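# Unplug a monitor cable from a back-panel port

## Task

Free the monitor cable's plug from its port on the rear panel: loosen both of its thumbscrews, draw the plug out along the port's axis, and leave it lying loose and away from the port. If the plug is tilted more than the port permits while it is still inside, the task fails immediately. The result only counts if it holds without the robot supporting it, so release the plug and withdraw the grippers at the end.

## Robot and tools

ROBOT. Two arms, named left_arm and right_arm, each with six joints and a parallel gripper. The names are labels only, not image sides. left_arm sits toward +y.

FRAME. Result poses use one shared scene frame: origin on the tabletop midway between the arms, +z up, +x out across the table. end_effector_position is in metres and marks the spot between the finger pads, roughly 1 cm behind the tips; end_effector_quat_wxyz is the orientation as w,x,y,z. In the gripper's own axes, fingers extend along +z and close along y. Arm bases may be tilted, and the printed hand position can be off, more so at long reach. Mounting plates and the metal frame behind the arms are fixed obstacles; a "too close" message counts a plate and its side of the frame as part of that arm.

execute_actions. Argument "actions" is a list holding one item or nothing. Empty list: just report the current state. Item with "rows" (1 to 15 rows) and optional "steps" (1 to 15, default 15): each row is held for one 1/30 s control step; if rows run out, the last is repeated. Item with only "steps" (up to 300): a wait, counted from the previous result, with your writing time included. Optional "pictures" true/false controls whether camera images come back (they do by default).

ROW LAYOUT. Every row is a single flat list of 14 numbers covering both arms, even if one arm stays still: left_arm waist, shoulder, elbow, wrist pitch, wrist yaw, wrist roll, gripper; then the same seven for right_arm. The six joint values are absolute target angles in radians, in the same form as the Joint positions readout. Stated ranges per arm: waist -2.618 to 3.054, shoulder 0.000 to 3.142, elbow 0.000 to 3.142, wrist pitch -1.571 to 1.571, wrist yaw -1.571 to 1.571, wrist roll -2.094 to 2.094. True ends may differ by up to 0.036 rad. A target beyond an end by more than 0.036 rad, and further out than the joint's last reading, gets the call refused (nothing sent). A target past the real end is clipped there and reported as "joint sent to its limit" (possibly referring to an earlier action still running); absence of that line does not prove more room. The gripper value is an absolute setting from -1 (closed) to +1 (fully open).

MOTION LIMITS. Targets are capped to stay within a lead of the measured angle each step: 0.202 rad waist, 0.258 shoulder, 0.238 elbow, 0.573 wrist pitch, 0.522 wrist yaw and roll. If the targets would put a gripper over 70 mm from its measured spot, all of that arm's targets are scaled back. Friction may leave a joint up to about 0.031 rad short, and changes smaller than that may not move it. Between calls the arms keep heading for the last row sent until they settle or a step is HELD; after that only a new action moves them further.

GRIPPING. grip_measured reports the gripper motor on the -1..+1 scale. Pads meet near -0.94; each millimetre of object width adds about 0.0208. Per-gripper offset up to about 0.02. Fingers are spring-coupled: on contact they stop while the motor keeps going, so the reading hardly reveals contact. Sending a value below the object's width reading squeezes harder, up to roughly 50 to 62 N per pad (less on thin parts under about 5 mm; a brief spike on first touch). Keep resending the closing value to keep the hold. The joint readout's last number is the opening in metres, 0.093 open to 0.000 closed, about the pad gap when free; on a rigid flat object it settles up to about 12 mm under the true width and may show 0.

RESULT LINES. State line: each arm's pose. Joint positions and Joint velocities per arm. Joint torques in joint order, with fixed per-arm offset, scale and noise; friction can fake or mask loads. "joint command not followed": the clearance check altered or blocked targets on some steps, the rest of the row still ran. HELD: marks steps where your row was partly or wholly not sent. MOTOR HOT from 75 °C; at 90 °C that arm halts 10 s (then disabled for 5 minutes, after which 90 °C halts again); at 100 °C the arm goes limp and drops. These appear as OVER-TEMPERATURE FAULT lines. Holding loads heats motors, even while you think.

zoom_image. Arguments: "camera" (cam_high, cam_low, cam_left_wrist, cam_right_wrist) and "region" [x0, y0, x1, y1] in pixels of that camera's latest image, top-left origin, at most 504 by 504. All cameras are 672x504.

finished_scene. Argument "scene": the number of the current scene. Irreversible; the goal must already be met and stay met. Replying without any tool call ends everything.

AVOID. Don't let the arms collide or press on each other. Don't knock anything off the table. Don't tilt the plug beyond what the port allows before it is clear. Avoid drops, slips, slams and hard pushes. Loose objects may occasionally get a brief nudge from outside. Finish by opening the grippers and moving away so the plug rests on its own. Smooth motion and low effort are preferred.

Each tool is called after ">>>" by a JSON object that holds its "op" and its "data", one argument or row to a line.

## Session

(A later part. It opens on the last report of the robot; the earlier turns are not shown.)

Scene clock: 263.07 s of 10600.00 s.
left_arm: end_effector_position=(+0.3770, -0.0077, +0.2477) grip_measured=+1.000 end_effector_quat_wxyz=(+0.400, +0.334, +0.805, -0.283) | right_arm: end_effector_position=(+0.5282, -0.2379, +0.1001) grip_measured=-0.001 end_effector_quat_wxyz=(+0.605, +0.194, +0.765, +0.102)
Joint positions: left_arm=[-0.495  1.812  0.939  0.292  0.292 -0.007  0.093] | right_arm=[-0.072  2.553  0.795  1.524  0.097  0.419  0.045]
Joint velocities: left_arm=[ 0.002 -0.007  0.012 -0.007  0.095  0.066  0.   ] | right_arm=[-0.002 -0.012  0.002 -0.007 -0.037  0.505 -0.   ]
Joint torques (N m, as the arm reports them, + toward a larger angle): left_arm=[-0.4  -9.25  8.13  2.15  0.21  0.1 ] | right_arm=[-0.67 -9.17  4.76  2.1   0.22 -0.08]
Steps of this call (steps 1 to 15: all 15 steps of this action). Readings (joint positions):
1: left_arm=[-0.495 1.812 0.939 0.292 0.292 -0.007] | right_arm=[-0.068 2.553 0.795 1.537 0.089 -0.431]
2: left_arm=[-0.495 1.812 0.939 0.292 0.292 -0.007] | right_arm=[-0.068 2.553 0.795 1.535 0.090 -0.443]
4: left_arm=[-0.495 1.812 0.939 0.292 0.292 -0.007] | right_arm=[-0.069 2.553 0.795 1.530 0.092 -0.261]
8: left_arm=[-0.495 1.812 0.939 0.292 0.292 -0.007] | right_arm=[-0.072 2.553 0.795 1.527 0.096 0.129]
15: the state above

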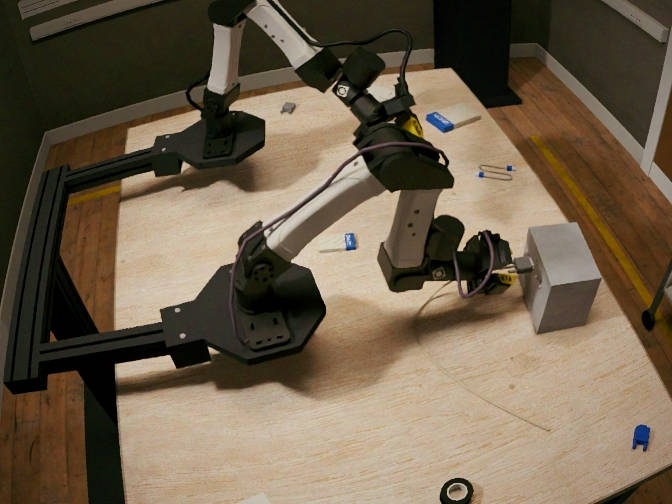

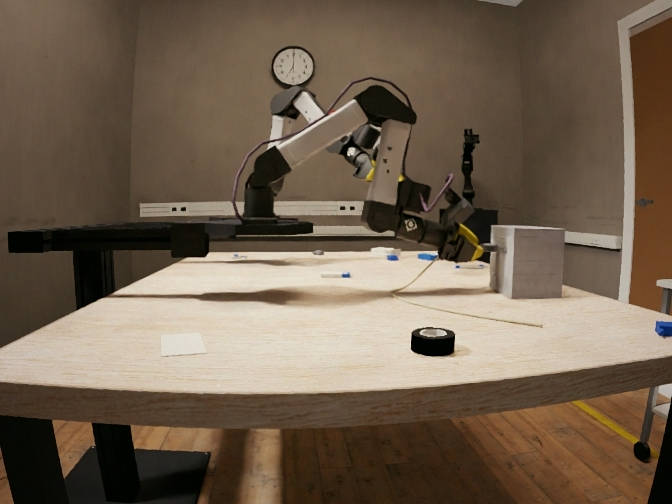

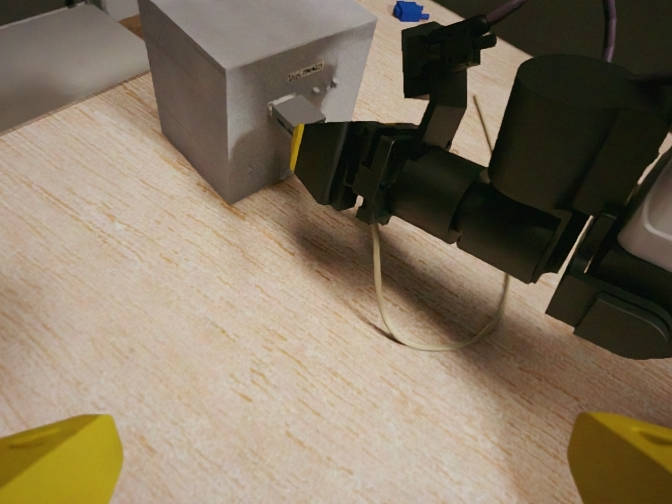

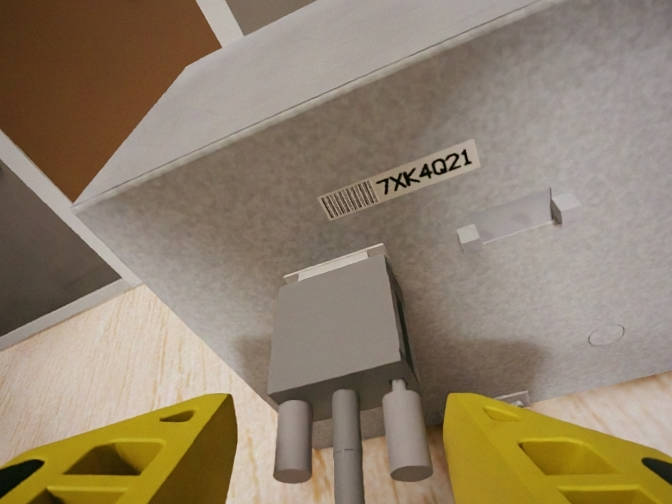

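>>> {"op": "execute_actions", "data": {
  "actions": [
    {"rows":[[-0.5,1.8,0.95,0.3,0.3,0,1,-0.078,2.555,0.808,1.53,0.105,0.42,-0.45],[-0.5,1.8,0.95,0.3,0.3,0,1,-0.078,2.555,0.808,1.53,0.105,0.42,-0.45],[-0.5,1.8,0.95,0.3,0.3,0,1,-0.078,2.555,0.808,1.53,0.105,0.42,-0.45],[-0.5,1.8,0.95,0.3,0.3,0,1,-0.078,2.555,0.79,1.4,0.105,-0.5,-0.45]]}
  ],
  "pictures": false
}}

>>> {"op": "execute_actions", "data": {
  "actions": [
    {"rows":[[-0.5,1.8,0.95,0.3,0.3,0,1,-0.078,2.555,0.808,1.52,0.105,-0.5,0],[-0.5,1.8,0.95,0.3,0.3,0,1,-0.078,2.555,0.808,1.52,0.105,-0.5,0],[-0.5,1.8,0.95,0.3,0.3,0,1,-0.078,2.555,0.808,1.54,0.105,0.5,0]]}
  ],
  "pictures": false
}}

>>> {"op": "execute_actions", "data": {
  "actions": [
    {"rows":[[-0.5,1.8,0.95,0.3,0.3,0,1,-0.078,2.555,0.808,1.53,0.105,0.42,-0.45],[-0.5,1.8,0.95,0.3,0.3,0,1,-0.078,2.555,0.808,1.53,0.105,0.42,-0.45],[-0.5,1.8,0.95,0.3,0.3,0,1,-0.078,2.555,0.808,1.53,0.105,0.42,-0.45],[-0.5,1.8,0.95,0.3,0.3,0,1,-0.078,2.555,0.79,1.4,0.105,-0.5,-0.45]]}
  ],
  "pictures": false
}}

>>> {"op": "execute_actions", "data": {
  "actions": [
    {"rows":[[-0.5,1.8,0.95,0.3,0.3,0,1,-0.078,2.555,0.808,1.52,0.105,-0.5,0],[-0.5,1.8,0.95,0.3,0.3,0,1,-0.078,2.555,0.808,1.52,0.105,-0.5,0],[-0.5,1.8,0.95,0.3,0.3,0,1,-0.078,2.555,0.808,1.54,0.105,0.5,0]]}
  ]
}}

Scene clock: 269.47 s of 10600.00 s.
left_arm: end_effector_position=(+0.3770, -0.0077, +0.2477) grip_measured=+1.000 end_effector_quat_wxyz=(+0.400, +0.334, +0.805, -0.283) | right_arm: end_effector_position=(+0.5287, -0.2314, +0.1013) grip_measured=-0.449 end_effector_quat_wxyz=(+0.595, -0.125, +0.783, -0.133)
Joint positions: left_arm=[-0.495  1.812  0.939  0.292  0.292 -0.007  0.093] | right_arm=[-0.062  2.538  0.792  1.502  0.087 -0.376  0.024]
Joint velocities: left_arm=[ 0.007 -0.002  0.002  0.037 -0.037  0.007  0.   ] | right_arm=[ 0.012 -0.012 -0.002 -0.095 -0.095 -0.828 -0.002]
Joint torques (N m, as the arm reports them, + toward a larger angle): left_arm=[-0.42 -9.3   8.16  2.17  0.2   0.11] | right_arm=[-1.77 -8.46  3.08  1.22  0.3  -0.11]
Steps of this call (steps 1 to 30: the robot went on to your last target; steps 31 to 90: nothing new was sent; then 2.90 s passed at rest; steps 91 to 105: all 15 steps of this action). Readings (joint positions):
91: left_arm=[-0.495 1.812 0.939 0.292 0.292 -0.007] | right_arm=[-0.072 2.553 0.795 1.523 0.097 0.483]
92: left_arm=[-0.495 1.812 0.939 0.292 0.292 -0.007] | right_arm=[-0.072 2.553 0.795 1.523 0.100 0.473]
94: left_arm=[-0.495 1.812 0.939 0.292 0.292 -0.007] | right_arm=[-0.073 2.553 0.795 1.515 0.100 0.388]
98: left_arm=[-0.495 1.812 0.939 0.292 0.292 -0.007] | right_arm=[-0.073 2.544 0.794 1.516 0.104 0.041]
105: the state above

Scene clock: 269.97 s of 10600.00 s.
left_arm: end_effector_position=(+0.3770, -0.0077, +0.2477) grip_measured=+1.000 end_effector_quat_wxyz=(+0.400, +0.334, +0.805, -0.283) | right_arm: end_effector_position=(+0.5296, -0.2383, +0.1051) grip_measured=-0.001 end_effector_quat_wxyz=(+0.609, +0.195, +0.762, +0.104)
Joint positions: left_arm=[-0.495  1.812  0.939  0.292  0.292 -0.007  0.093] | right_arm=[-0.073  2.542  0.794  1.526  0.097  0.423  0.045]
Joint velocities: left_arm=[-0.002 -0.007  0.017 -0.022 -0.066 -0.007  0.   ] | right_arm=[ 0.002 -0.012  0.012  0.037  0.037  0.432 -0.   ]
Joint torques (N m, as the arm reports them, + toward a larger angle): left_arm=[-0.42 -9.21  8.08  2.16  0.19  0.15] | right_arm=[-0.99 -8.35  4.8   2.3   0.22 -0.01]
Steps of this call (steps 1 to 15: all 15 steps of this action). Readings (joint positions):
1: left_arm=[-0.495 1.812 0.939 0.292 0.292 -0.007] | right_arm=[-0.062 2.538 0.794 1.508 0.087 -0.400]
2: left_arm=[-0.495 1.812 0.939 0.292 0.292 -0.007] | right_arm=[-0.063 2.538 0.794 1.510 0.088 -0.419]
4: left_arm=[-0.495 1.812 0.939 0.292 0.292 -0.007] | right_arm=[-0.066 2.539 0.794 1.515 0.090 -0.237]
8: left_arm=[-0.495 1.812 0.939 0.292 0.292 -0.007] | right_arm=[-0.072 2.542 0.794 1.522 0.095 0.149]
15: the state above

Scene clock: 270.47 s of 10600.00 s.
left_arm: end_effector_position=(+0.3770, -0.0077, +0.2477) grip_measured=+1.000 end_effector_quat_wxyz=(+0.400, +0.334, +0.805, -0.283) | right_arm: end_effector_position=(+0.5318, -0.2357, +0.1118) grip_measured=-0.449 end_effector_quat_wxyz=(+0.609, -0.122, +0.771, -0.142)
Joint positions: left_arm=[-0.495  1.812  0.939  0.292  0.292 -0.007  0.093] | right_arm=[-0.07   2.532  0.794  1.534  0.091 -0.386  0.024]
Joint velocities: left_arm=[ 0.002 -0.007 -0.017  0.037 -0.022 -0.051  0.   ] | right_arm=[ 0.027 -0.032 -0.012  0.007 -0.037 -0.593  0.   ]
Joint torques (N m, as the arm reports them, + toward a larger angle): left_arm=[-0.44 -9.27  8.12  2.19  0.15  0.1 ] | right_arm=[-1.12 -7.78  3.1   0.73  0.3  -0.3 ]
Steps of this call (steps 1 to 15: all 15 steps of this action). Readings (joint positions):
1: left_arm=[-0.495 1.812 0.939 0.292 0.292 -0.007] | right_arm=[-0.073 2.542 0.794 1.526 0.097 0.426]
2: left_arm=[-0.495 1.812 0.939 0.292 0.292 -0.007] | right_arm=[-0.073 2.542 0.794 1.524 0.104 0.426]
4: left_arm=[-0.495 1.812 0.939 0.292 0.292 -0.007] | right_arm=[-0.080 2.543 0.794 1.515 0.110 0.343]
8: left_arm=[-0.495 1.812 0.939 0.292 0.292 -0.007] | right_arm=[-0.078 2.535 0.794 1.523 0.100 -0.047]
15: the state above

Scene clock: 270.97 s of 10600.00 s.
left_arm: end_effector_position=(+0.3770, -0.0077, +0.2477) grip_measured=+1.000 end_effector_quat_wxyz=(+0.400, +0.334, +0.805, -0.283) | right_arm: end_effector_position=(+0.5302, -0.2370, +0.1080) grip_measured=-0.001 end_effector_quat_wxyz=(+0.614, +0.193, +0.758, +0.106)
Joint positions: left_arm=[-0.495  1.812  0.939  0.292  0.292 -0.007  0.093] | right_arm=[-0.07   2.544  0.794  1.542  0.097  0.422  0.045]
Joint velocities: left_arm=[-0.007  0.012 -0.002 -0.007 -0.066 -0.037  0.   ] | right_arm=[-0.007  0.002 -0.007 -0.022 -0.051  0.52  -0.001]
Joint torques (N m, as the arm reports them, + toward a larger angle): left_arm=[-0.45 -9.27  8.15  2.18  0.18  0.12] | right_arm=[-1.02 -8.55  4.98  2.19  0.24 -0.09]
Steps of this call (steps 1 to 15: all 15 steps of this action). Readings (joint positions):
1: left_arm=[-0.495 1.812 0.939 0.292 0.292 -0.007] | right_arm=[-0.069 2.532 0.794 1.543 0.090 -0.405]
2: left_arm=[-0.495 1.812 0.939 0.292 0.292 -0.007] | right_arm=[-0.070 2.532 0.794 1.546 0.092 -0.423]
4: left_arm=[-0.495 1.812 0.939 0.292 0.292 -0.007] | right_arm=[-0.070 2.536 0.794 1.546 0.094 -0.241]
8: left_arm=[-0.495 1.812 0.939 0.292 0.292 -0.007] | right_arm=[-0.070 2.544 0.794 1.542 0.096 0.146]
15: the state above

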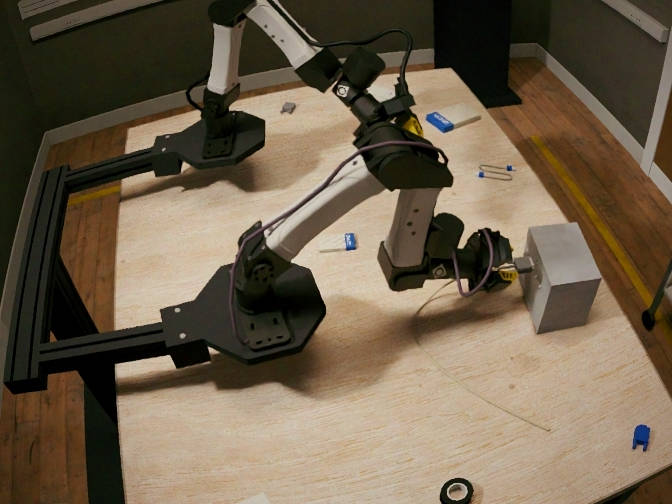

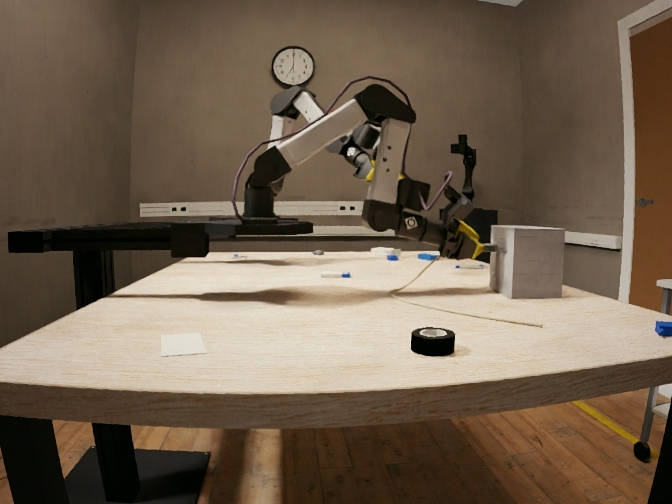

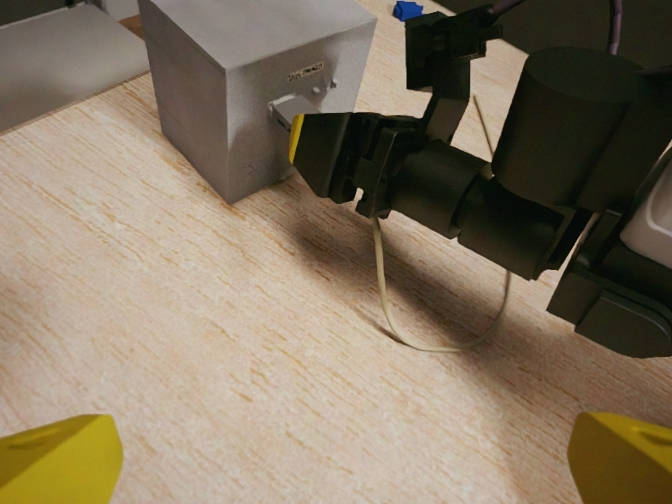

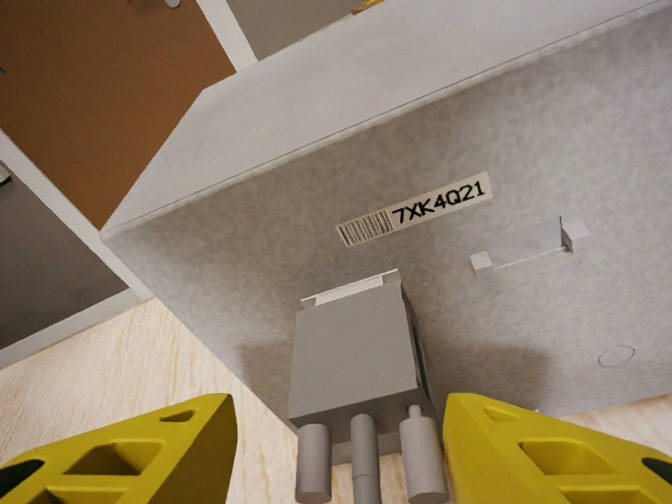

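>>> {"op": "execute_actions", "data": {
  "actions": [
    {"rows":[[-0.5,1.8,0.95,0.3,0.3,0,1,-0.078,2.565,0.808,1.52,0.105,0.45,0]]}
  ],
  "pictures": false
}}

>>> {"op": "execute_actions", "data": {
  "actions": [
    {"rows":[[-0.5,1.8,0.95,0.3,0.3,0,1,-0.078,2.565,0.808,1.52,0.105,0.42,-0.5],[-0.5,1.8,0.95,0.3,0.3,0,1,-0.078,2.565,0.808,1.52,0.105,0.42,-0.5],[-0.5,1.8,0.95,0.3,0.3,0,1,-0.078,2.565,0.808,1.52,0.105,0.42,-0.5],[-0.5,1.8,0.95,0.3,0.3,0,1,-0.078,2.6,0.78,1.3,0.105,-0.5,-0.5]]}
  ],
  "pictures": false
}}

>>> {"op": "execute_actions", "data": {
  "actions": [
    {"rows":[[-0.5,1.8,0.95,0.3,0.3,0,1,-0.078,2.555,0.808,1.52,0.105,-0.5,0],[-0.5,1.8,0.95,0.3,0.3,0,1,-0.078,2.555,0.808,1.52,0.105,-0.5,0],[-0.5,1.8,0.95,0.3,0.3,0,1,-0.078,2.555,0.808,1.53,0.105,0,0]]}
  ]
}}

Scene clock: 280.07 s of 10600.00 s.
left_arm: end_effector_position=(+0.3770, -0.0077, +0.2477) grip_measured=+1.000 end_effector_quat_wxyz=(+0.400, +0.334, +0.805, -0.283) | right_arm: end_effector_position=(+0.5277, -0.2370, +0.0995) grip_measured=-0.001 end_effector_quat_wxyz=(+0.602, +0.209, +0.762, +0.115)
Joint positions: left_arm=[-0.495  1.812  0.939  0.292  0.292 -0.007  0.093] | right_arm=[-0.07   2.553  0.794  1.524  0.097  0.459  0.045]
Joint velocities: left_arm=[ 0.012  0.007 -0.012 -0.037  0.022 -0.022  0.   ] | right_arm=[ 0.017 -0.017  0.007  0.007  0.022 -0.037 -0.   ]
Joint torques (N m, as the arm reports them, + toward a larger angle): left_arm=[-0.38 -9.23  8.15  2.15  0.18  0.11] | right_arm=[-0.86 -8.83  4.54  2.14  0.2  -0.24]
Steps of this call (steps 1 to 30: the robot went on to your last target; steps 31 to 90: nothing new was sent; then 5.60 s passed at rest; steps 91 to 105: all 15 steps of this action). Readings (joint positions):
91: left_arm=[-0.495 1.812 0.939 0.292 0.292 -0.007] | right_arm=[-0.070 2.544 0.794 1.540 0.097 0.489]
92: left_arm=[-0.495 1.812 0.939 0.292 0.292 -0.007] | right_arm=[-0.070 2.545 0.794 1.538 0.097 0.482]
94: left_arm=[-0.495 1.812 0.939 0.292 0.292 -0.007] | right_arm=[-0.070 2.549 0.794 1.533 0.097 0.473]
98: left_arm=[-0.495 1.812 0.939 0.292 0.292 -0.007] | right_arm=[-0.070 2.553 0.794 1.525 0.097 0.464]
105: the state above

Scene clock: 280.57 s of 10600.00 s.
left_arm: end_effector_position=(+0.3770, -0.0077, +0.2477) grip_measured=+1.000 end_effector_quat_wxyz=(+0.400, +0.334, +0.805, -0.283) | right_arm: end_effector_position=(+0.5273, -0.2302, +0.0985) grip_measured=-0.498 end_effector_quat_wxyz=(+0.597, -0.123, +0.782, -0.132)
Joint positions: left_arm=[-0.495  1.812  0.939  0.292  0.292 -0.007  0.093] | right_arm=[-0.058  2.553  0.793  1.52   0.091 -0.371  0.021]
Joint velocities: left_arm=[-0.007  0.012 -0.002  0.022  0.007 -0.11   0.   ] | right_arm=[-0.002 -0.012 -0.002 -0.081 -0.066 -0.916 -0.001]
Joint torques (N m, as the arm reports them, + toward a larger angle): left_arm=[-0.4  -9.35  8.21  2.16  0.18  0.13] | right_arm=[-2.24 -6.21  2.21  0.16  0.38  0.03]
Steps of this call (steps 1 to 15: all 15 steps of this action). Readings (joint positions):
1: left_arm=[-0.495 1.812 0.939 0.292 0.292 -0.007] | right_arm=[-0.070 2.553 0.794 1.524 0.097 0.454]
2: left_arm=[-0.495 1.812 0.939 0.292 0.292 -0.007] | right_arm=[-0.071 2.553 0.794 1.523 0.099 0.449]
4: left_arm=[-0.495 1.812 0.939 0.292 0.292 -0.007] | right_arm=[-0.072 2.555 0.794 1.508 0.099 0.372]
8: left_arm=[-0.495 1.812 0.939 0.292 0.292 -0.007] | right_arm=[-0.072 2.555 0.794 1.519 0.104 0.043]
15: the state above

Scene clock: 281.07 s of 10600.00 s.
left_arm: end_effector_position=(+0.3770, -0.0077, +0.2477) grip_measured=+1.000 end_effector_quat_wxyz=(+0.400, +0.334, +0.805, -0.283) | right_arm: end_effector_position=(+0.5284, -0.2385, +0.1015) grip_measured=-0.001 end_effector_quat_wxyz=(+0.614, +0.019, +0.788, -0.036)
Joint positions: left_arm=[-0.495  1.812  0.939  0.292  0.292 -0.007  0.093] | right_arm=[-0.073  2.551  0.794  1.528  0.097 -0.03   0.045]
Joint velocities: left_arm=[-0.012  0.012 -0.012 -0.037 -0.037 -0.022  0.   ] | right_arm=[-0.012  0.027  0.002  0.037  0.007  0.139  0.   ]
Joint torques (N m, as the arm reports them, + toward a larger angle): left_arm=[-0.51 -9.35  8.18  2.17  0.17  0.12] | right_arm=[-0.26 -9.16  4.76  2.21  0.25 -0.08]
Steps of this call (steps 1 to 15: all 15 steps of this action). Readings (joint positions):
1: left_arm=[-0.495 1.812 0.939 0.292 0.292 -0.007] | right_arm=[-0.058 2.551 0.794 1.529 0.090 -0.396]
2: left_arm=[-0.495 1.812 0.939 0.292 0.292 -0.007] | right_arm=[-0.060 2.551 0.794 1.529 0.090 -0.416]
4: left_arm=[-0.495 1.812 0.939 0.292 0.292 -0.007] | right_arm=[-0.064 2.551 0.794 1.528 0.092 -0.283]
8: left_arm=[-0.495 1.812 0.939 0.292 0.292 -0.007] | right_arm=[-0.073 2.551 0.794 1.528 0.096 -0.119]
15: the state above

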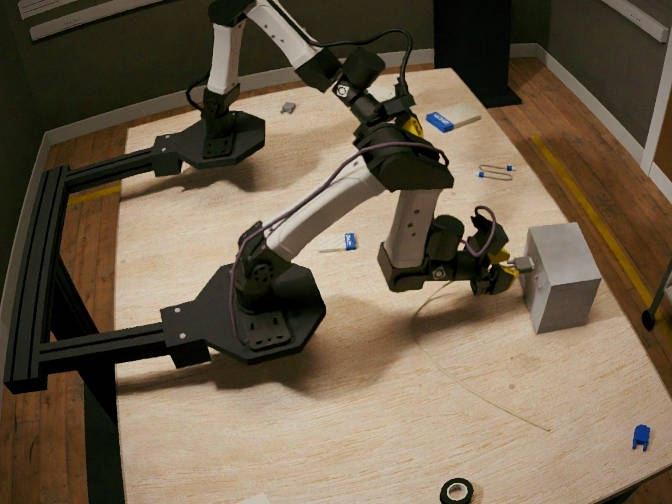

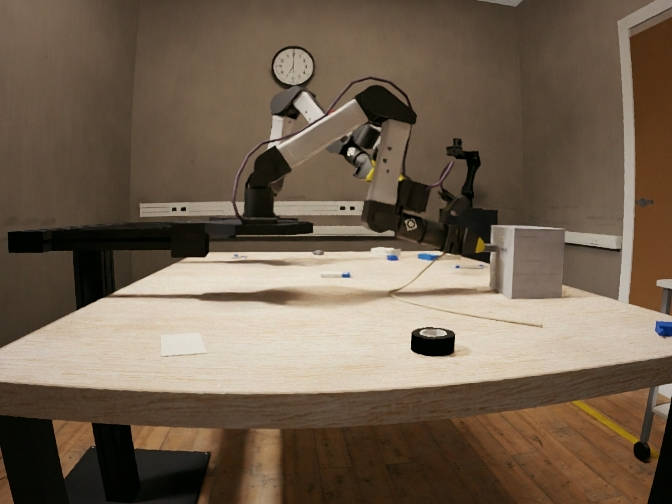

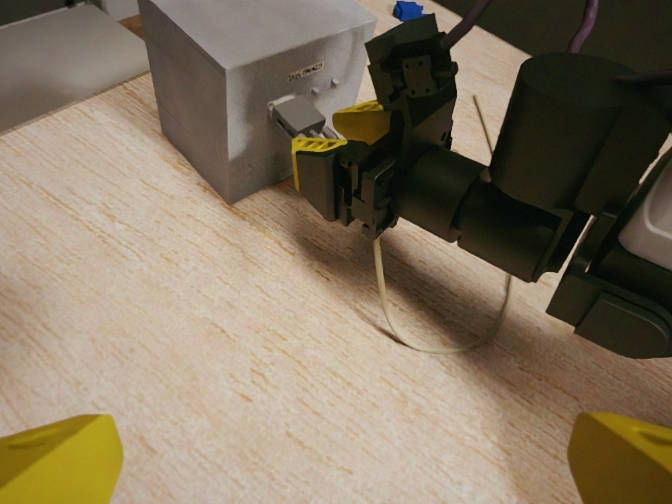

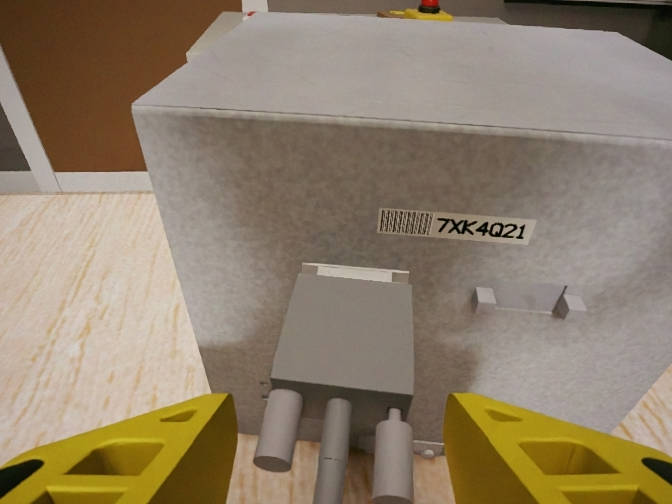

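>>> {"op": "execute_actions", "data": {
  "actions": [
    {"rows":[[-0.5,1.8,0.95,0.3,0.3,0,1,-0.078,2.565,0.808,1.52,0.105,0.5,0]],"steps":10}
  ],
  "pictures": false
}}

>>> {"op": "execute_actions", "data": {
  "actions": [
    {"rows":[[-0.5,1.8,0.95,0.3,0.3,0,1,-0.078,2.565,0.808,1.52,0.105,0.42,-0.5],[-0.5,1.8,0.95,0.3,0.3,0,1,-0.078,2.565,0.808,1.52,0.105,0.42,-0.5],[-0.5,1.8,0.95,0.3,0.3,0,1,-0.078,2.565,0.808,1.52,0.105,0.42,-0.5],[-0.5,1.8,0.95,0.3,0.3,0,1,-0.078,2.6,0.78,1.3,0.105,-0.5,-0.5]]}
  ],
  "pictures": false
}}

>>> {"op": "execute_actions", "data": {
  "actions": [
    {"rows":[[-0.5,1.8,0.95,0.3,0.3,0,1,-0.078,2.555,0.808,1.5,0.105,-0.5,0],[-0.5,1.8,0.95,0.3,0.3,0,1,-0.078,2.555,0.808,1.52,0.105,-0.5,0],[-0.5,1.8,0.95,0.3,0.3,0,1,-0.078,2.555,0.808,1.53,0.105,0.5,0]]}
  ],
  "pictures": false
}}

>>> {"op": "execute_actions", "data": {
  "actions": [
    {"rows":[[-0.5,1.8,0.95,0.3,0.3,0,1,-0.078,2.565,0.808,1.52,0.105,0.42,-0.5],[-0.5,1.8,0.95,0.3,0.3,0,1,-0.078,2.565,0.808,1.52,0.105,0.42,-0.5],[-0.5,1.8,0.95,0.3,0.3,0,1,-0.078,2.565,0.808,1.52,0.105,0.42,-0.5],[-0.5,1.8,0.95,0.3,0.3,0,1,-0.078,2.6,0.78,1.3,0.105,-0.5,-0.5]]}
  ],
  "pictures": false
}}

>>> {"op": "execute_actions", "data": {
  "actions": [
    {"rows":[[-0.5,1.8,0.95,0.3,0.3,0,1,-0.078,2.555,0.808,1.5,0.105,-0.5,0],[-0.5,1.8,0.95,0.3,0.3,0,1,-0.078,2.555,0.808,1.52,0.105,-0.5,0],[-0.5,1.8,0.95,0.3,0.3,0,1,-0.078,2.555,0.808,1.53,0.105,0.5,0]]}
  ],
  "pictures": false
}}

>>> {"op": "execute_actions", "data": {
  "actions": [
    {"rows":[[-0.5,1.8,0.95,0.3,0.3,0,1,-0.078,2.565,0.808,1.52,0.105,0.42,-0.5],[-0.5,1.8,0.95,0.3,0.3,0,1,-0.078,2.565,0.808,1.52,0.105,0.42,-0.5],[-0.5,1.8,0.95,0.3,0.3,0,1,-0.078,2.565,0.808,1.52,0.105,0.42,-0.5],[-0.5,1.8,0.95,0.3,0.3,0,1,-0.078,2.6,0.78,1.3,0.105,-0.5,-0.5]]}
  ],
  "pictures": false
}}

>>> {"op": "execute_actions", "data": {
  "actions": [
    {"rows":[[-0.5,1.8,0.95,0.3,0.3,0,1,-0.078,2.555,0.808,1.5,0.105,-0.5,0],[-0.5,1.8,0.95,0.3,0.3,0,1,-0.078,2.555,0.808,1.52,0.105,-0.5,0],[-0.5,1.8,0.95,0.3,0.3,0,1,-0.078,2.555,0.808,1.53,0.105,0,0]]}
  ]
}}

Scene clock: 292.67 s of 10600.00 s.
left_arm: end_effector_position=(+0.3770, -0.0077, +0.2477) grip_measured=+1.000 end_effector_quat_wxyz=(+0.400, +0.334, +0.805, -0.283) | right_arm: end_effector_position=(+0.5282, -0.2388, +0.1005) grip_measured=-0.001 end_effector_quat_wxyz=(+0.604, +0.202, +0.763, +0.107)
Joint positions: left_arm=[-0.495  1.812  0.939  0.292  0.292 -0.007  0.093] | right_arm=[-0.074  2.551  0.794  1.524  0.098  0.439  0.045]
Joint velocities: left_arm=[-0.022  0.007 -0.002 -0.066  0.007 -0.051  0.   ] | right_arm=[-0.012 -0.007 -0.002  0.066  0.007  0.403  0.   ]
Joint torques (N m, as the arm reports them, + toward a larger angle): left_arm=[-0.48 -9.31  8.12  2.18  0.2   0.16] | right_arm=[-0.45 -8.56  4.9   2.06  0.24 -0.06]
Steps of this call (steps 1 to 30: the robot went on to your last target; steps 31 to 90: nothing new was sent; then 8.27 s passed at rest; steps 91 to 100: all 10 steps of this action). Readings (joint positions):
91: left_arm=[-0.495 1.812 0.939 0.292 0.292 -0.007] | right_arm=[-0.073 2.551 0.794 1.527 0.097 0.075]
92: left_arm=[-0.495 1.812 0.939 0.292 0.292 -0.007] | right_arm=[-0.073 2.551 0.794 1.527 0.097 0.159]
94: left_arm=[-0.495 1.812 0.939 0.292 0.292 -0.007] | right_arm=[-0.074 2.551 0.794 1.526 0.098 0.281]
98: left_arm=[-0.495 1.812 0.939 0.292 0.292 -0.007] | right_arm=[-0.074 2.551 0.794 1.524 0.098 0.408]
100: the state above

Scene clock: 293.17 s of 10600.00 s.
left_arm: end_effector_position=(+0.3770, -0.0077, +0.2477) grip_measured=+1.000 end_effector_quat_wxyz=(+0.400, +0.334, +0.805, -0.283) | right_arm: end_effector_position=(+0.5293, -0.2343, +0.1080) grip_measured=-0.499 end_effector_quat_wxyz=(+0.610, -0.116, +0.772, -0.135)
Joint positions: left_arm=[-0.495  1.812  0.939  0.292  0.292 -0.007  0.093] | right_arm=[-0.066  2.547  0.79   1.551  0.093 -0.367  0.021]
Joint velocities: left_arm=[-0.002  0.002 -0.007 -0.022 -0.051 -0.081  0.   ] | right_arm=[ 0.032 -0.012 -0.007 -0.007 -0.037 -0.667  0.   ]
Joint torques (N m, as the arm reports them, + toward a larger angle): left_arm=[-0.55 -9.25  8.08  2.17  0.14  0.11] | right_arm=[-1.33 -5.51  2.72 -0.38  0.28 -0.49]
Steps of this call (steps 1 to 15: all 15 steps of this action). Readings (joint positions):
1: left_arm=[-0.495 1.812 0.939 0.292 0.292 -0.007] | right_arm=[-0.074 2.551 0.794 1.523 0.098 0.439]
2: left_arm=[-0.495 1.812 0.939 0.292 0.292 -0.007] | right_arm=[-0.074 2.551 0.794 1.523 0.099 0.437]
4: left_arm=[-0.495 1.812 0.939 0.292 0.292 -0.007] | right_arm=[-0.075 2.552 0.793 1.517 0.102 0.364]
8: left_arm=[-0.495 1.812 0.939 0.292 0.292 -0.007] | right_arm=[-0.076 2.550 0.790 1.540 0.104 -0.000]
15: the state above

Scene clock: 293.67 s of 10600.00 s.
left_arm: end_effector_position=(+0.3770, -0.0077, +0.2477) grip_measured=+1.000 end_effector_quat_wxyz=(+0.400, +0.334, +0.805, -0.283) | right_arm: end_effector_position=(+0.5299, -0.2378, +0.1061) grip_measured=-0.001 end_effector_quat_wxyz=(+0.611, +0.195, +0.760, +0.106)
Joint positions: left_arm=[-0.495  1.812  0.939  0.292  0.292 -0.007  0.093] | right_arm=[-0.072  2.545  0.794  1.534  0.097  0.425  0.045]
Joint velocities: left_arm=[ 0.017  0.017  0.007 -0.066  0.007 -0.037  0.   ] | right_arm=[-0.007 -0.017  0.022  0.007  0.022  0.549 -0.001]
Joint torques (N m, as the arm reports them, + toward a larger angle): left_arm=[-0.46 -9.36  8.08  2.17  0.2   0.1 ] | right_arm=[-0.78 -8.79  4.83  2.1   0.27 -0.04]
Steps of this call (steps 1 to 15: all 15 steps of this action). Readings (joint positions):
1: left_arm=[-0.495 1.812 0.939 0.292 0.292 -0.007] | right_arm=[-0.066 2.545 0.791 1.563 0.092 -0.389]
2: left_arm=[-0.495 1.812 0.939 0.292 0.292 -0.007] | right_arm=[-0.067 2.545 0.793 1.566 0.093 -0.409]
4: left_arm=[-0.495 1.812 0.939 0.292 0.292 -0.007] | right_arm=[-0.069 2.545 0.794 1.553 0.094 -0.228]
8: left_arm=[-0.495 1.812 0.939 0.292 0.292 -0.007] | right_arm=[-0.071 2.545 0.794 1.540 0.097 0.157]
15: the state above

Scene clock: 294.17 s of 10600.00 s.
left_arm: end_effector_position=(+0.3770, -0.0077, +0.2477) grip_measured=+1.000 end_effector_quat_wxyz=(+0.400, +0.334, +0.805, -0.283) | right_arm: end_effector_position=(+0.5305, -0.2342, +0.1085) grip_measured=-0.499 end_effector_quat_wxyz=(+0.609, -0.118, +0.772, -0.138)
Joint positions: left_arm=[-0.495  1.812  0.939  0.292  0.292 -0.007  0.093] | right_arm=[-0.066  2.545  0.794  1.545  0.093 -0.374  0.021]
Joint velocities: left_arm=[-0.007  0.002 -0.007  0.007 -0.022  0.007  0.   ] | right_arm=[ 0.017  0.022 -0.002 -0.037  0.007 -0.579  0.   ]
Joint torques (N m, as the arm reports them, + toward a larger angle): left_arm=[-0.49 -9.32  8.1   2.18  0.2   0.11] | right_arm=[-1.6  -5.72  2.22 -0.32  0.34 -0.46]
Steps of this call (steps 1 to 15: all 15 steps of this action). Readings (joint positions):
1: left_arm=[-0.495 1.812 0.939 0.292 0.292 -0.007] | right_arm=[-0.072 2.545 0.794 1.533 0.098 0.428]
2: left_arm=[-0.495 1.812 0.939 0.292 0.292 -0.007] | right_arm=[-0.073 2.545 0.794 1.529 0.105 0.427]
4: left_arm=[-0.495 1.812 0.939 0.292 0.292 -0.007] | right_arm=[-0.080 2.550 0.794 1.515 0.111 0.346]
8: left_arm=[-0.495 1.812 0.939 0.292 0.292 -0.007] | right_arm=[-0.078 2.546 0.794 1.531 0.101 -0.037]
15: the state above

Scene clock: 294.67 s of 10600.00 s.
left_arm: end_effector_position=(+0.3770, -0.0077, +0.2477) grip_measured=+1.000 end_effector_quat_wxyz=(+0.400, +0.334, +0.805, -0.283) | right_arm: end_effector_position=(+0.5308, -0.2380, +0.1073) grip_measured=-0.001 end_effector_quat_wxyz=(+0.613, +0.195, +0.759, +0.106)
Joint positions: left_arm=[-0.495  1.812  0.939  0.292  0.292 -0.007  0.093] | right_arm=[-0.072  2.543  0.797  1.534  0.097  0.424  0.045]
Joint velocities: left_arm=[ 0.002  0.007 -0.017  0.022  0.037 -0.037  0.   ] | right_arm=[ 0.002 -0.017 -0.002 -0.007  0.022  0.476 -0.   ]
Joint torques (N m, as the arm reports them, + toward a larger angle): left_arm=[-0.5  -9.32  8.11  2.17  0.16  0.09] | right_arm=[-0.69 -8.69  4.5   2.17  0.19 -0.01]
Steps of this call (steps 1 to 15: all 15 steps of this action). Readings (joint positions):
1: left_arm=[-0.495 1.812 0.939 0.292 0.292 -0.007] | right_arm=[-0.065 2.543 0.795 1.556 0.093 -0.394]
2: left_arm=[-0.495 1.812 0.939 0.292 0.292 -0.007] | right_arm=[-0.066 2.543 0.796 1.559 0.093 -0.414]
4: left_arm=[-0.495 1.812 0.939 0.292 0.292 -0.007] | right_arm=[-0.069 2.543 0.797 1.548 0.094 -0.232]
8: left_arm=[-0.495 1.812 0.939 0.292 0.292 -0.007] | right_arm=[-0.072 2.543 0.797 1.539 0.097 0.154]
15: the state above

Scene clock: 295.17 s of 10600.00 s.
left_arm: end_effector_position=(+0.3770, -0.0077, +0.2477) grip_measured=+1.000 end_effector_quat_wxyz=(+0.400, +0.334, +0.805, -0.283) | right_arm: end_effector_position=(+0.5311, -0.2343, +0.1088) grip_measured=-0.499 end_effector_quat_wxyz=(+0.610, -0.118, +0.772, -0.138)
Joint positions: left_arm=[-0.495  1.812  0.939  0.292  0.292 -0.007  0.093] | right_arm=[-0.066  2.545  0.797  1.544  0.094 -0.373  0.021]
Joint velocities: left_arm=[-0.002 -0.022 -0.022  0.022  0.066  0.007  0.   ] | right_arm=[ 0.022 -0.007 -0.002  0.037 -0.051 -0.623 -0.001]
Joint torques (N m, as the arm reports them, + toward a larger angle): left_arm=[-0.36 -9.25  8.06  2.14  0.2   0.12] | right_arm=[-1.62 -5.75  2.22 -0.27  0.36 -0.46]
Steps of this call (steps 1 to 15: all 15 steps of this action). Readings (joint positions):
1: left_arm=[-0.495 1.812 0.939 0.292 0.292 -0.007] | right_arm=[-0.072 2.544 0.797 1.533 0.098 0.427]
2: left_arm=[-0.495 1.812 0.939 0.292 0.292 -0.007] | right_arm=[-0.073 2.545 0.797 1.530 0.106 0.426]
4: left_arm=[-0.495 1.812 0.939 0.292 0.292 -0.007] | right_arm=[-0.080 2.551 0.797 1.515 0.111 0.345]
8: left_arm=[-0.495 1.812 0.939 0.292 0.292 -0.007] | right_arm=[-0.078 2.547 0.797 1.529 0.102 -0.037]
15: the state above

Scene clock: 295.67 s of 10600.00 s.
left_arm: end_effector_position=(+0.3770, -0.0077, +0.2477) grip_measured=+1.000 end_effector_quat_wxyz=(+0.400, +0.334, +0.805, -0.283) | right_arm: end_effector_position=(+0.5311, -0.2380, +0.1072) grip_measured=-0.001 end_effector_quat_wxyz=(+0.621, +0.019, +0.783, -0.035)
Joint positions: left_arm=[-0.495  1.812  0.939  0.292  0.292 -0.007  0.093] | right_arm=[-0.072  2.544  0.798  1.534  0.097 -0.029  0.045]
Joint velocities: left_arm=[ 0.007  0.007  0.002 -0.022  0.037 -0.081  0.   ] | right_arm=[-0.032  0.012 -0.002 -0.022 -0.022  0.154  0.   ]
Joint torques (N m, as the arm reports them, + toward a larger angle): left_arm=[-0.43 -9.26  8.13  2.17  0.2   0.13] | right_arm=[-0.54 -8.94  4.41  2.18  0.22 -0.1 ]
Steps of this call (steps 1 to 15: all 15 steps of this action). Readings (joint positions):
1: left_arm=[-0.495 1.812 0.939 0.292 0.292 -0.007] | right_arm=[-0.065 2.543 0.797 1.556 0.093 -0.394]
2: left_arm=[-0.495 1.812 0.939 0.292 0.292 -0.007] | right_arm=[-0.066 2.543 0.797 1.558 0.093 -0.414]
4: left_arm=[-0.495 1.812 0.939 0.292 0.292 -0.007] | right_arm=[-0.069 2.544 0.798 1.548 0.095 -0.281]
8: left_arm=[-0.495 1.812 0.939 0.292 0.292 -0.007] | right_arm=[-0.072 2.544 0.798 1.538 0.097 -0.118]
15: the state above

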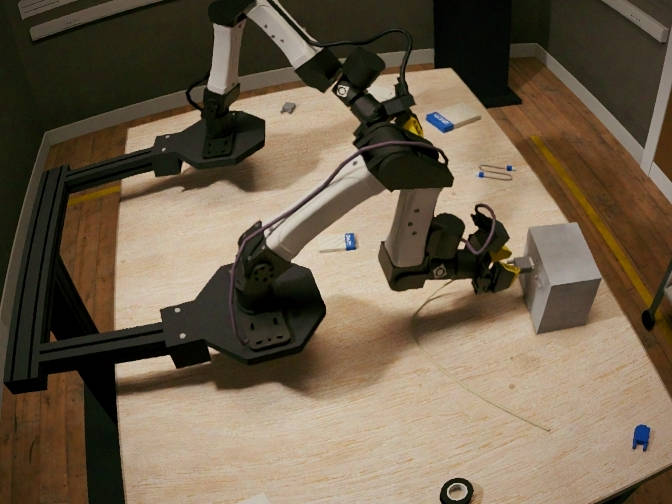

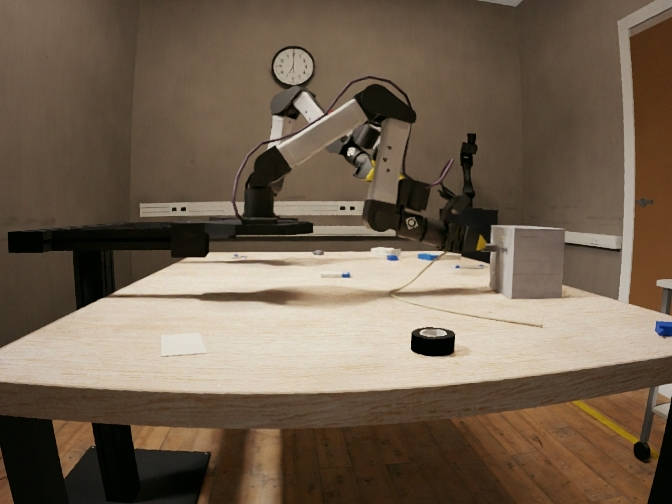

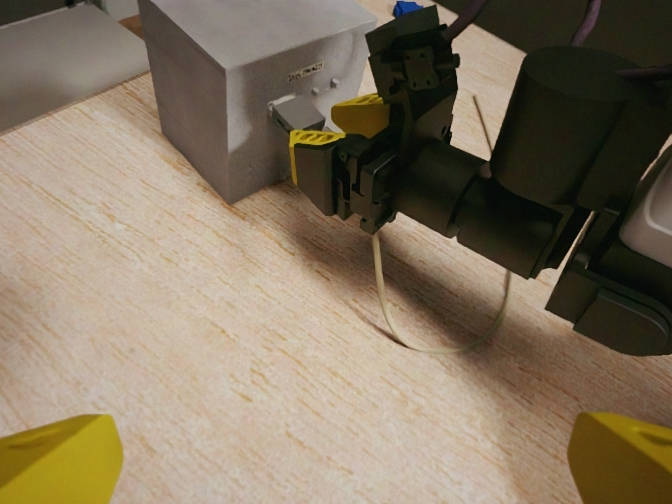

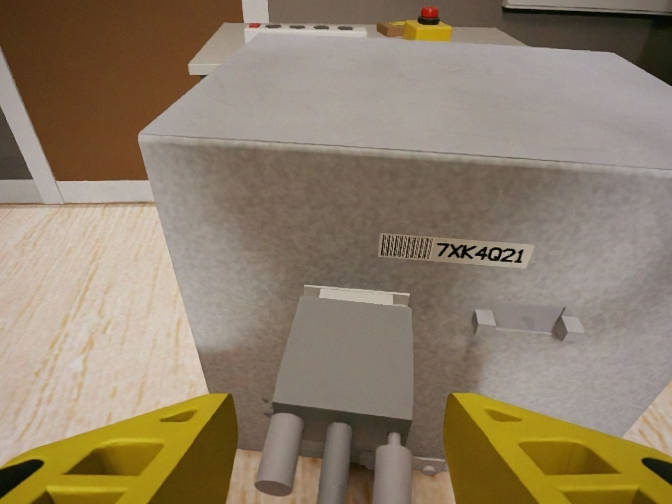

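Left screw is still tight; returning to the pinch grip.

>>> {"op": "execute_actions", "data": {
  "actions": [
    {"rows":[[-0.5,1.8,0.95,0.3,0.3,0,1,-0.078,2.4,0.73,1.53,0.105,0,0]]}
  ],
  "pictures": false
}}

>>> {"op": "execute_actions", "data": {
  "actions": [
    {"rows":[[-0.5,1.8,0.95,0.3,0.3,0,1,0.22,2.45,0.8,1.555,0.63,-1.5,-0.5]]}
  ],
  "pictures": false
}}

>>> {"op": "execute_actions", "data": {
  "actions": [
    {"rows":[[-0.5,1.8,0.95,0.3,0.3,0,1,0.22,2.635,0.925,1.555,0.63,-1.5,-0.5]]}
  ],
  "pictures": false
}}

>>> {"op": "execute_actions", "data": {
  "actions": [
    {"rows":[[-0.5,1.8,0.95,0.3,0.3,0,1,0.12,2.635,0.925,1.555,0.63,-1.5,-0.5]]}
  ],
  "pictures": false
}}

>>> {"op": "execute_actions", "data": {
  "actions": [
    {"rows":[[-0.5,1.8,0.95,0.3,0.3,0,1,0.12,2.635,0.925,1.555,0.63,-0.6,-0.6]]}
  ]
}}

Scene clock: 301.53 s of 10600.00 s.
left_arm: end_effector_position=(+0.3770, -0.0077, +0.2477) grip_measured=+1.000 end_effector_quat_wxyz=(+0.400, +0.334, +0.805, -0.283) | right_arm: end_effector_position=(+0.5341, -0.2391, +0.1606) grip_measured=-0.001 end_effector_quat_wxyz=(+0.655, +0.031, +0.755, -0.027)
Joint positions: left_arm=[-0.495  1.812  0.939  0.292  0.292 -0.007  0.093] | right_arm=[-0.072  2.399  0.742  1.532  0.098 -0.007  0.045]
Joint velocities: left_arm=[-0.012  0.007 -0.012 -0.051 -0.007 -0.066  0.   ] | right_arm=[-0.007 -0.012 -0.002 -0.037 -0.007 -0.007 -0.   ]
Joint torques (N m, as the arm reports them, + toward a larger angle): left_arm=[-0.48 -9.2   8.05  2.16  0.18  0.12] | right_arm=[-0.64 -8.8   3.19  2.1   0.24  0.06]
Steps of this call (steps 1 to 30: the robot went on to your last target; steps 31 to 90: nothing new was sent; then 2.37 s passed at rest; steps 91 to 105: all 15 steps of this action). Readings (joint positions):
91: left_arm=[-0.495 1.812 0.939 0.292 0.292 -0.007] | right_arm=[-0.072 2.527 0.787 1.521 0.097 -0.007]
92: left_arm=[-0.495 1.812 0.939 0.292 0.292 -0.007] | right_arm=[-0.072 2.496 0.763 1.508 0.097 -0.007]
94: left_arm=[-0.495 1.812 0.939 0.292 0.292 -0.007] | right_arm=[-0.072 2.440 0.742 1.511 0.098 -0.007]
98: left_arm=[-0.495 1.812 0.939 0.292 0.292 -0.007] | right_arm=[-0.072 2.399 0.742 1.535 0.098 -0.007]
105: the state above

Scene clock: 302.03 s of 10600.00 s.
left_arm: end_effector_position=(+0.3770, -0.0077, +0.2477) grip_measured=+1.000 end_effector_quat_wxyz=(+0.400, +0.334, +0.805, -0.283) | right_arm: end_effector_position=(+0.5210, -0.1775, +0.1613) grip_measured=-0.499 end_effector_quat_wxyz=(+0.447, -0.384, +0.639, -0.496)
Joint positions: left_arm=[-0.495  1.812  0.939  0.292  0.292 -0.007  0.093] | right_arm=[ 0.221  2.439  0.789  1.542  0.602 -1.331  0.021]
Joint velocities: left_arm=[ 0.007  0.012  0.007 -0.022  0.007 -0.037  0.   ] | right_arm=[-0.037  0.002  0.002  0.095  0.183 -1.106 -0.001]
Joint torques (N m, as the arm reports them, + toward a larger angle): left_arm=[-0.47 -9.29  8.06  2.15  0.21  0.14] | right_arm=[ 0.06 -8.42  5.16  2.2   0.11  0.  ]
Steps of this call (steps 1 to 15: all 15 steps of this action). Readings (joint positions):
1: left_arm=[-0.495 1.812 0.939 0.292 0.292 -0.007] | right_arm=[-0.047 2.405 0.749 1.536 0.190 -0.090]
2: left_arm=[-0.495 1.812 0.939 0.292 0.292 -0.007] | right_arm=[-0.003 2.416 0.765 1.540 0.290 -0.189]
4: left_arm=[-0.495 1.812 0.939 0.292 0.292 -0.007] | right_arm=[0.120 2.433 0.785 1.540 0.417 -0.388]
8: left_arm=[-0.495 1.812 0.939 0.292 0.292 -0.007] | right_arm=[0.256 2.439 0.789 1.540 0.517 -0.793]
15: the state above

Scene clock: 302.53 s of 10600.00 s.
left_arm: end_effector_position=(+0.3770, -0.0077, +0.2477) grip_measured=+1.000 end_effector_quat_wxyz=(+0.400, +0.334, +0.805, -0.283) | right_arm: end_effector_position=(+0.5260, -0.1771, +0.0958) grip_measured=-0.499 end_effector_quat_wxyz=(+0.370, -0.455, +0.618, -0.524)
Joint positions: left_arm=[-0.495  1.812  0.939  0.292  0.292 -0.007  0.093] | right_arm=[ 0.221  2.647  0.913  1.54   0.621 -1.491  0.021]
Joint velocities: left_arm=[-0.012 -0.017 -0.002 -0.022  0.051 -0.022  0.   ] | right_arm=[ 0.012  0.007  0.002  0.037 -0.037 -0.11  -0.001]
Joint torques (N m, as the arm reports them, + toward a larger angle): left_arm=[-0.51 -9.35  8.08  2.18  0.19  0.11] | right_arm=[ -0.25 -10.68   4.44   2.23   0.26   0.  ]
Steps of this call (steps 1 to 15: all 15 steps of this action). Readings (joint positions):
1: left_arm=[-0.495 1.812 0.939 0.292 0.292 -0.007] | right_arm=[0.221 2.465 0.812 1.558 0.611 -1.364]
2: left_arm=[-0.495 1.812 0.939 0.292 0.292 -0.007] | right_arm=[0.221 2.511 0.861 1.569 0.614 -1.389]
4: left_arm=[-0.495 1.812 0.939 0.292 0.292 -0.007] | right_arm=[0.221 2.590 0.911 1.564 0.614 -1.428]
8: left_arm=[-0.495 1.812 0.939 0.292 0.292 -0.007] | right_arm=[0.221 2.647 0.913 1.535 0.619 -1.470]
15: the state above

Scene clock: 303.03 s of 10600.00 s.
left_arm: end_effector_position=(+0.3770, -0.0077, +0.2477) grip_measured=+1.000 end_effector_quat_wxyz=(+0.400, +0.334, +0.805, -0.283) | right_arm: end_effector_position=(+0.5290, -0.2210, +0.0956) grip_measured=-0.499 end_effector_quat_wxyz=(+0.347, -0.428, +0.636, -0.540)
Joint positions: left_arm=[-0.495  1.812  0.939  0.292  0.292 -0.007  0.093] | right_arm=[ 0.13   2.647  0.913  1.544  0.618 -1.493  0.021]
Joint velocities: left_arm=[ 0.002 -0.012  0.012 -0.007  0.007  0.022  0.   ] | right_arm=[-0.002 -0.012  0.012  0.007  0.022  0.007 -0.001]
Joint torques (N m, as the arm reports them, + toward a larger angle): left_arm=[-0.48 -9.38  8.14  2.17  0.17  0.11] | right_arm=[ -0.99 -10.78   4.41   2.2    0.35  -0.09]
Steps of this call (steps 1 to 15: all 15 steps of this action). Readings (joint positions):
1: left_arm=[-0.495 1.812 0.939 0.292 0.292 -0.007] | right_arm=[0.212 2.647 0.913 1.540 0.618 -1.492]
2: left_arm=[-0.495 1.812 0.939 0.292 0.292 -0.007] | right_arm=[0.194 2.647 0.913 1.540 0.616 -1.492]
4: left_arm=[-0.495 1.812 0.939 0.292 0.292 -0.007] | right_arm=[0.147 2.647 0.913 1.541 0.618 -1.493]
8: left_arm=[-0.495 1.812 0.939 0.292 0.292 -0.007] | right_arm=[0.124 2.647 0.913 1.544 0.618 -1.493]
15: the state above

Scene clock: 303.53 s of 10600.00 s.
left_arm: end_effector_position=(+0.3770, -0.0077, +0.2477) grip_measured=+1.000 end_effector_quat_wxyz=(+0.400, +0.334, +0.805, -0.283) | right_arm: end_effector_position=(+0.5295, -0.2233, +0.1012) grip_measured=-0.599 end_effector_quat_wxyz=(+0.545, -0.121, +0.750, -0.355)
Joint positions: left_arm=[-0.495  1.812  0.939  0.292  0.292 -0.007  0.093] | right_arm=[ 0.127  2.647  0.913  1.569  0.627 -0.654  0.016]
Joint velocities: left_arm=[-0.007 -0.017  0.002 -0.007 -0.007 -0.022  0.   ] | right_arm=[-0.007 -0.002 -0.007 -0.037 -0.022  0.3    0.001]
Joint torques (N m, as the arm reports them, + toward a larger angle): left_arm=[-0.44 -9.36  8.17  2.15  0.19  0.11] | right_arm=[ -0.8  -10.53   4.32   1.87   0.2    0.16]
Steps of this call (steps 1 to 15: all 15 steps of this action). Readings (joint positions):
1: left_arm=[-0.495 1.812 0.939 0.292 0.292 -0.007] | right_arm=[0.130 2.647 0.913 1.543 0.618 -1.409]
2: left_arm=[-0.495 1.812 0.939 0.292 0.292 -0.007] | right_arm=[0.130 2.647 0.913 1.543 0.618 -1.309]
4: left_arm=[-0.495 1.812 0.939 0.292 0.292 -0.007] | right_arm=[0.129 2.647 0.913 1.546 0.619 -1.109]
8: left_arm=[-0.495 1.812 0.939 0.292 0.292 -0.007] | right_arm=[0.128 2.647 0.913 1.555 0.621 -0.815]
15: the state above

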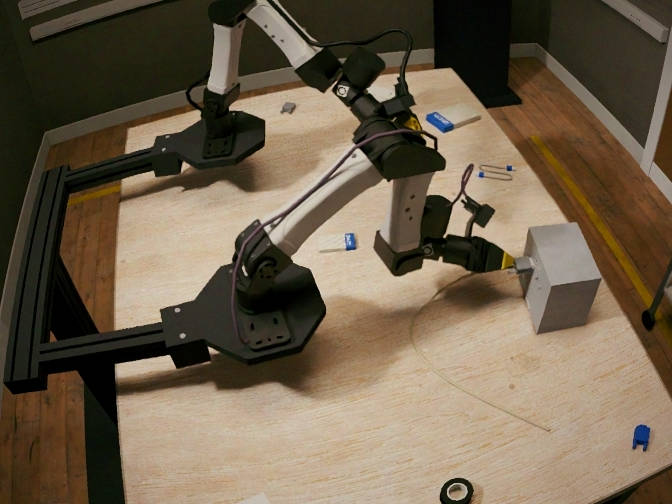

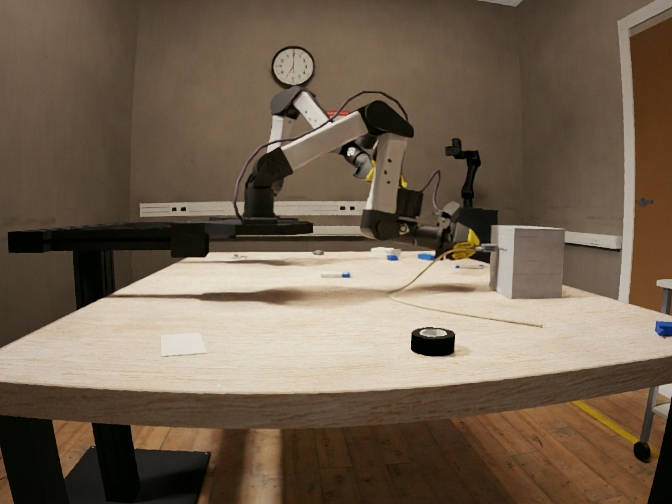

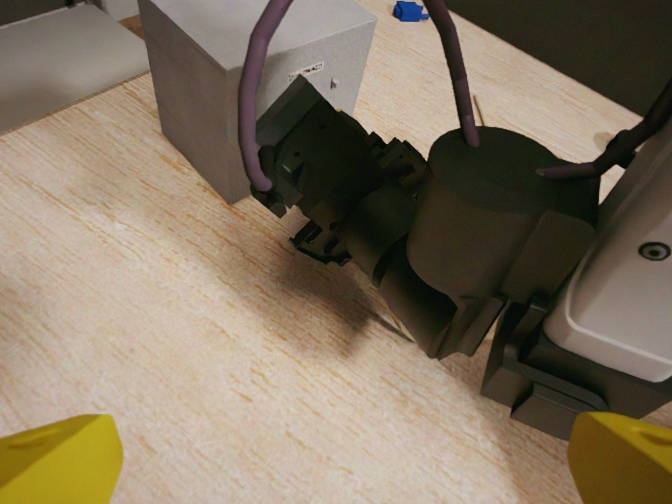

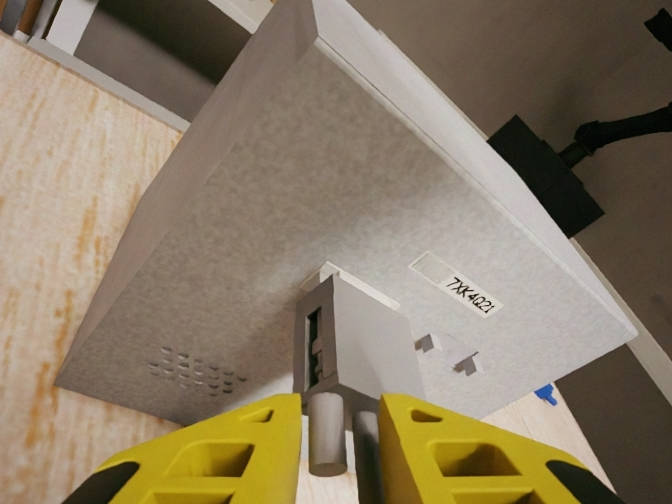

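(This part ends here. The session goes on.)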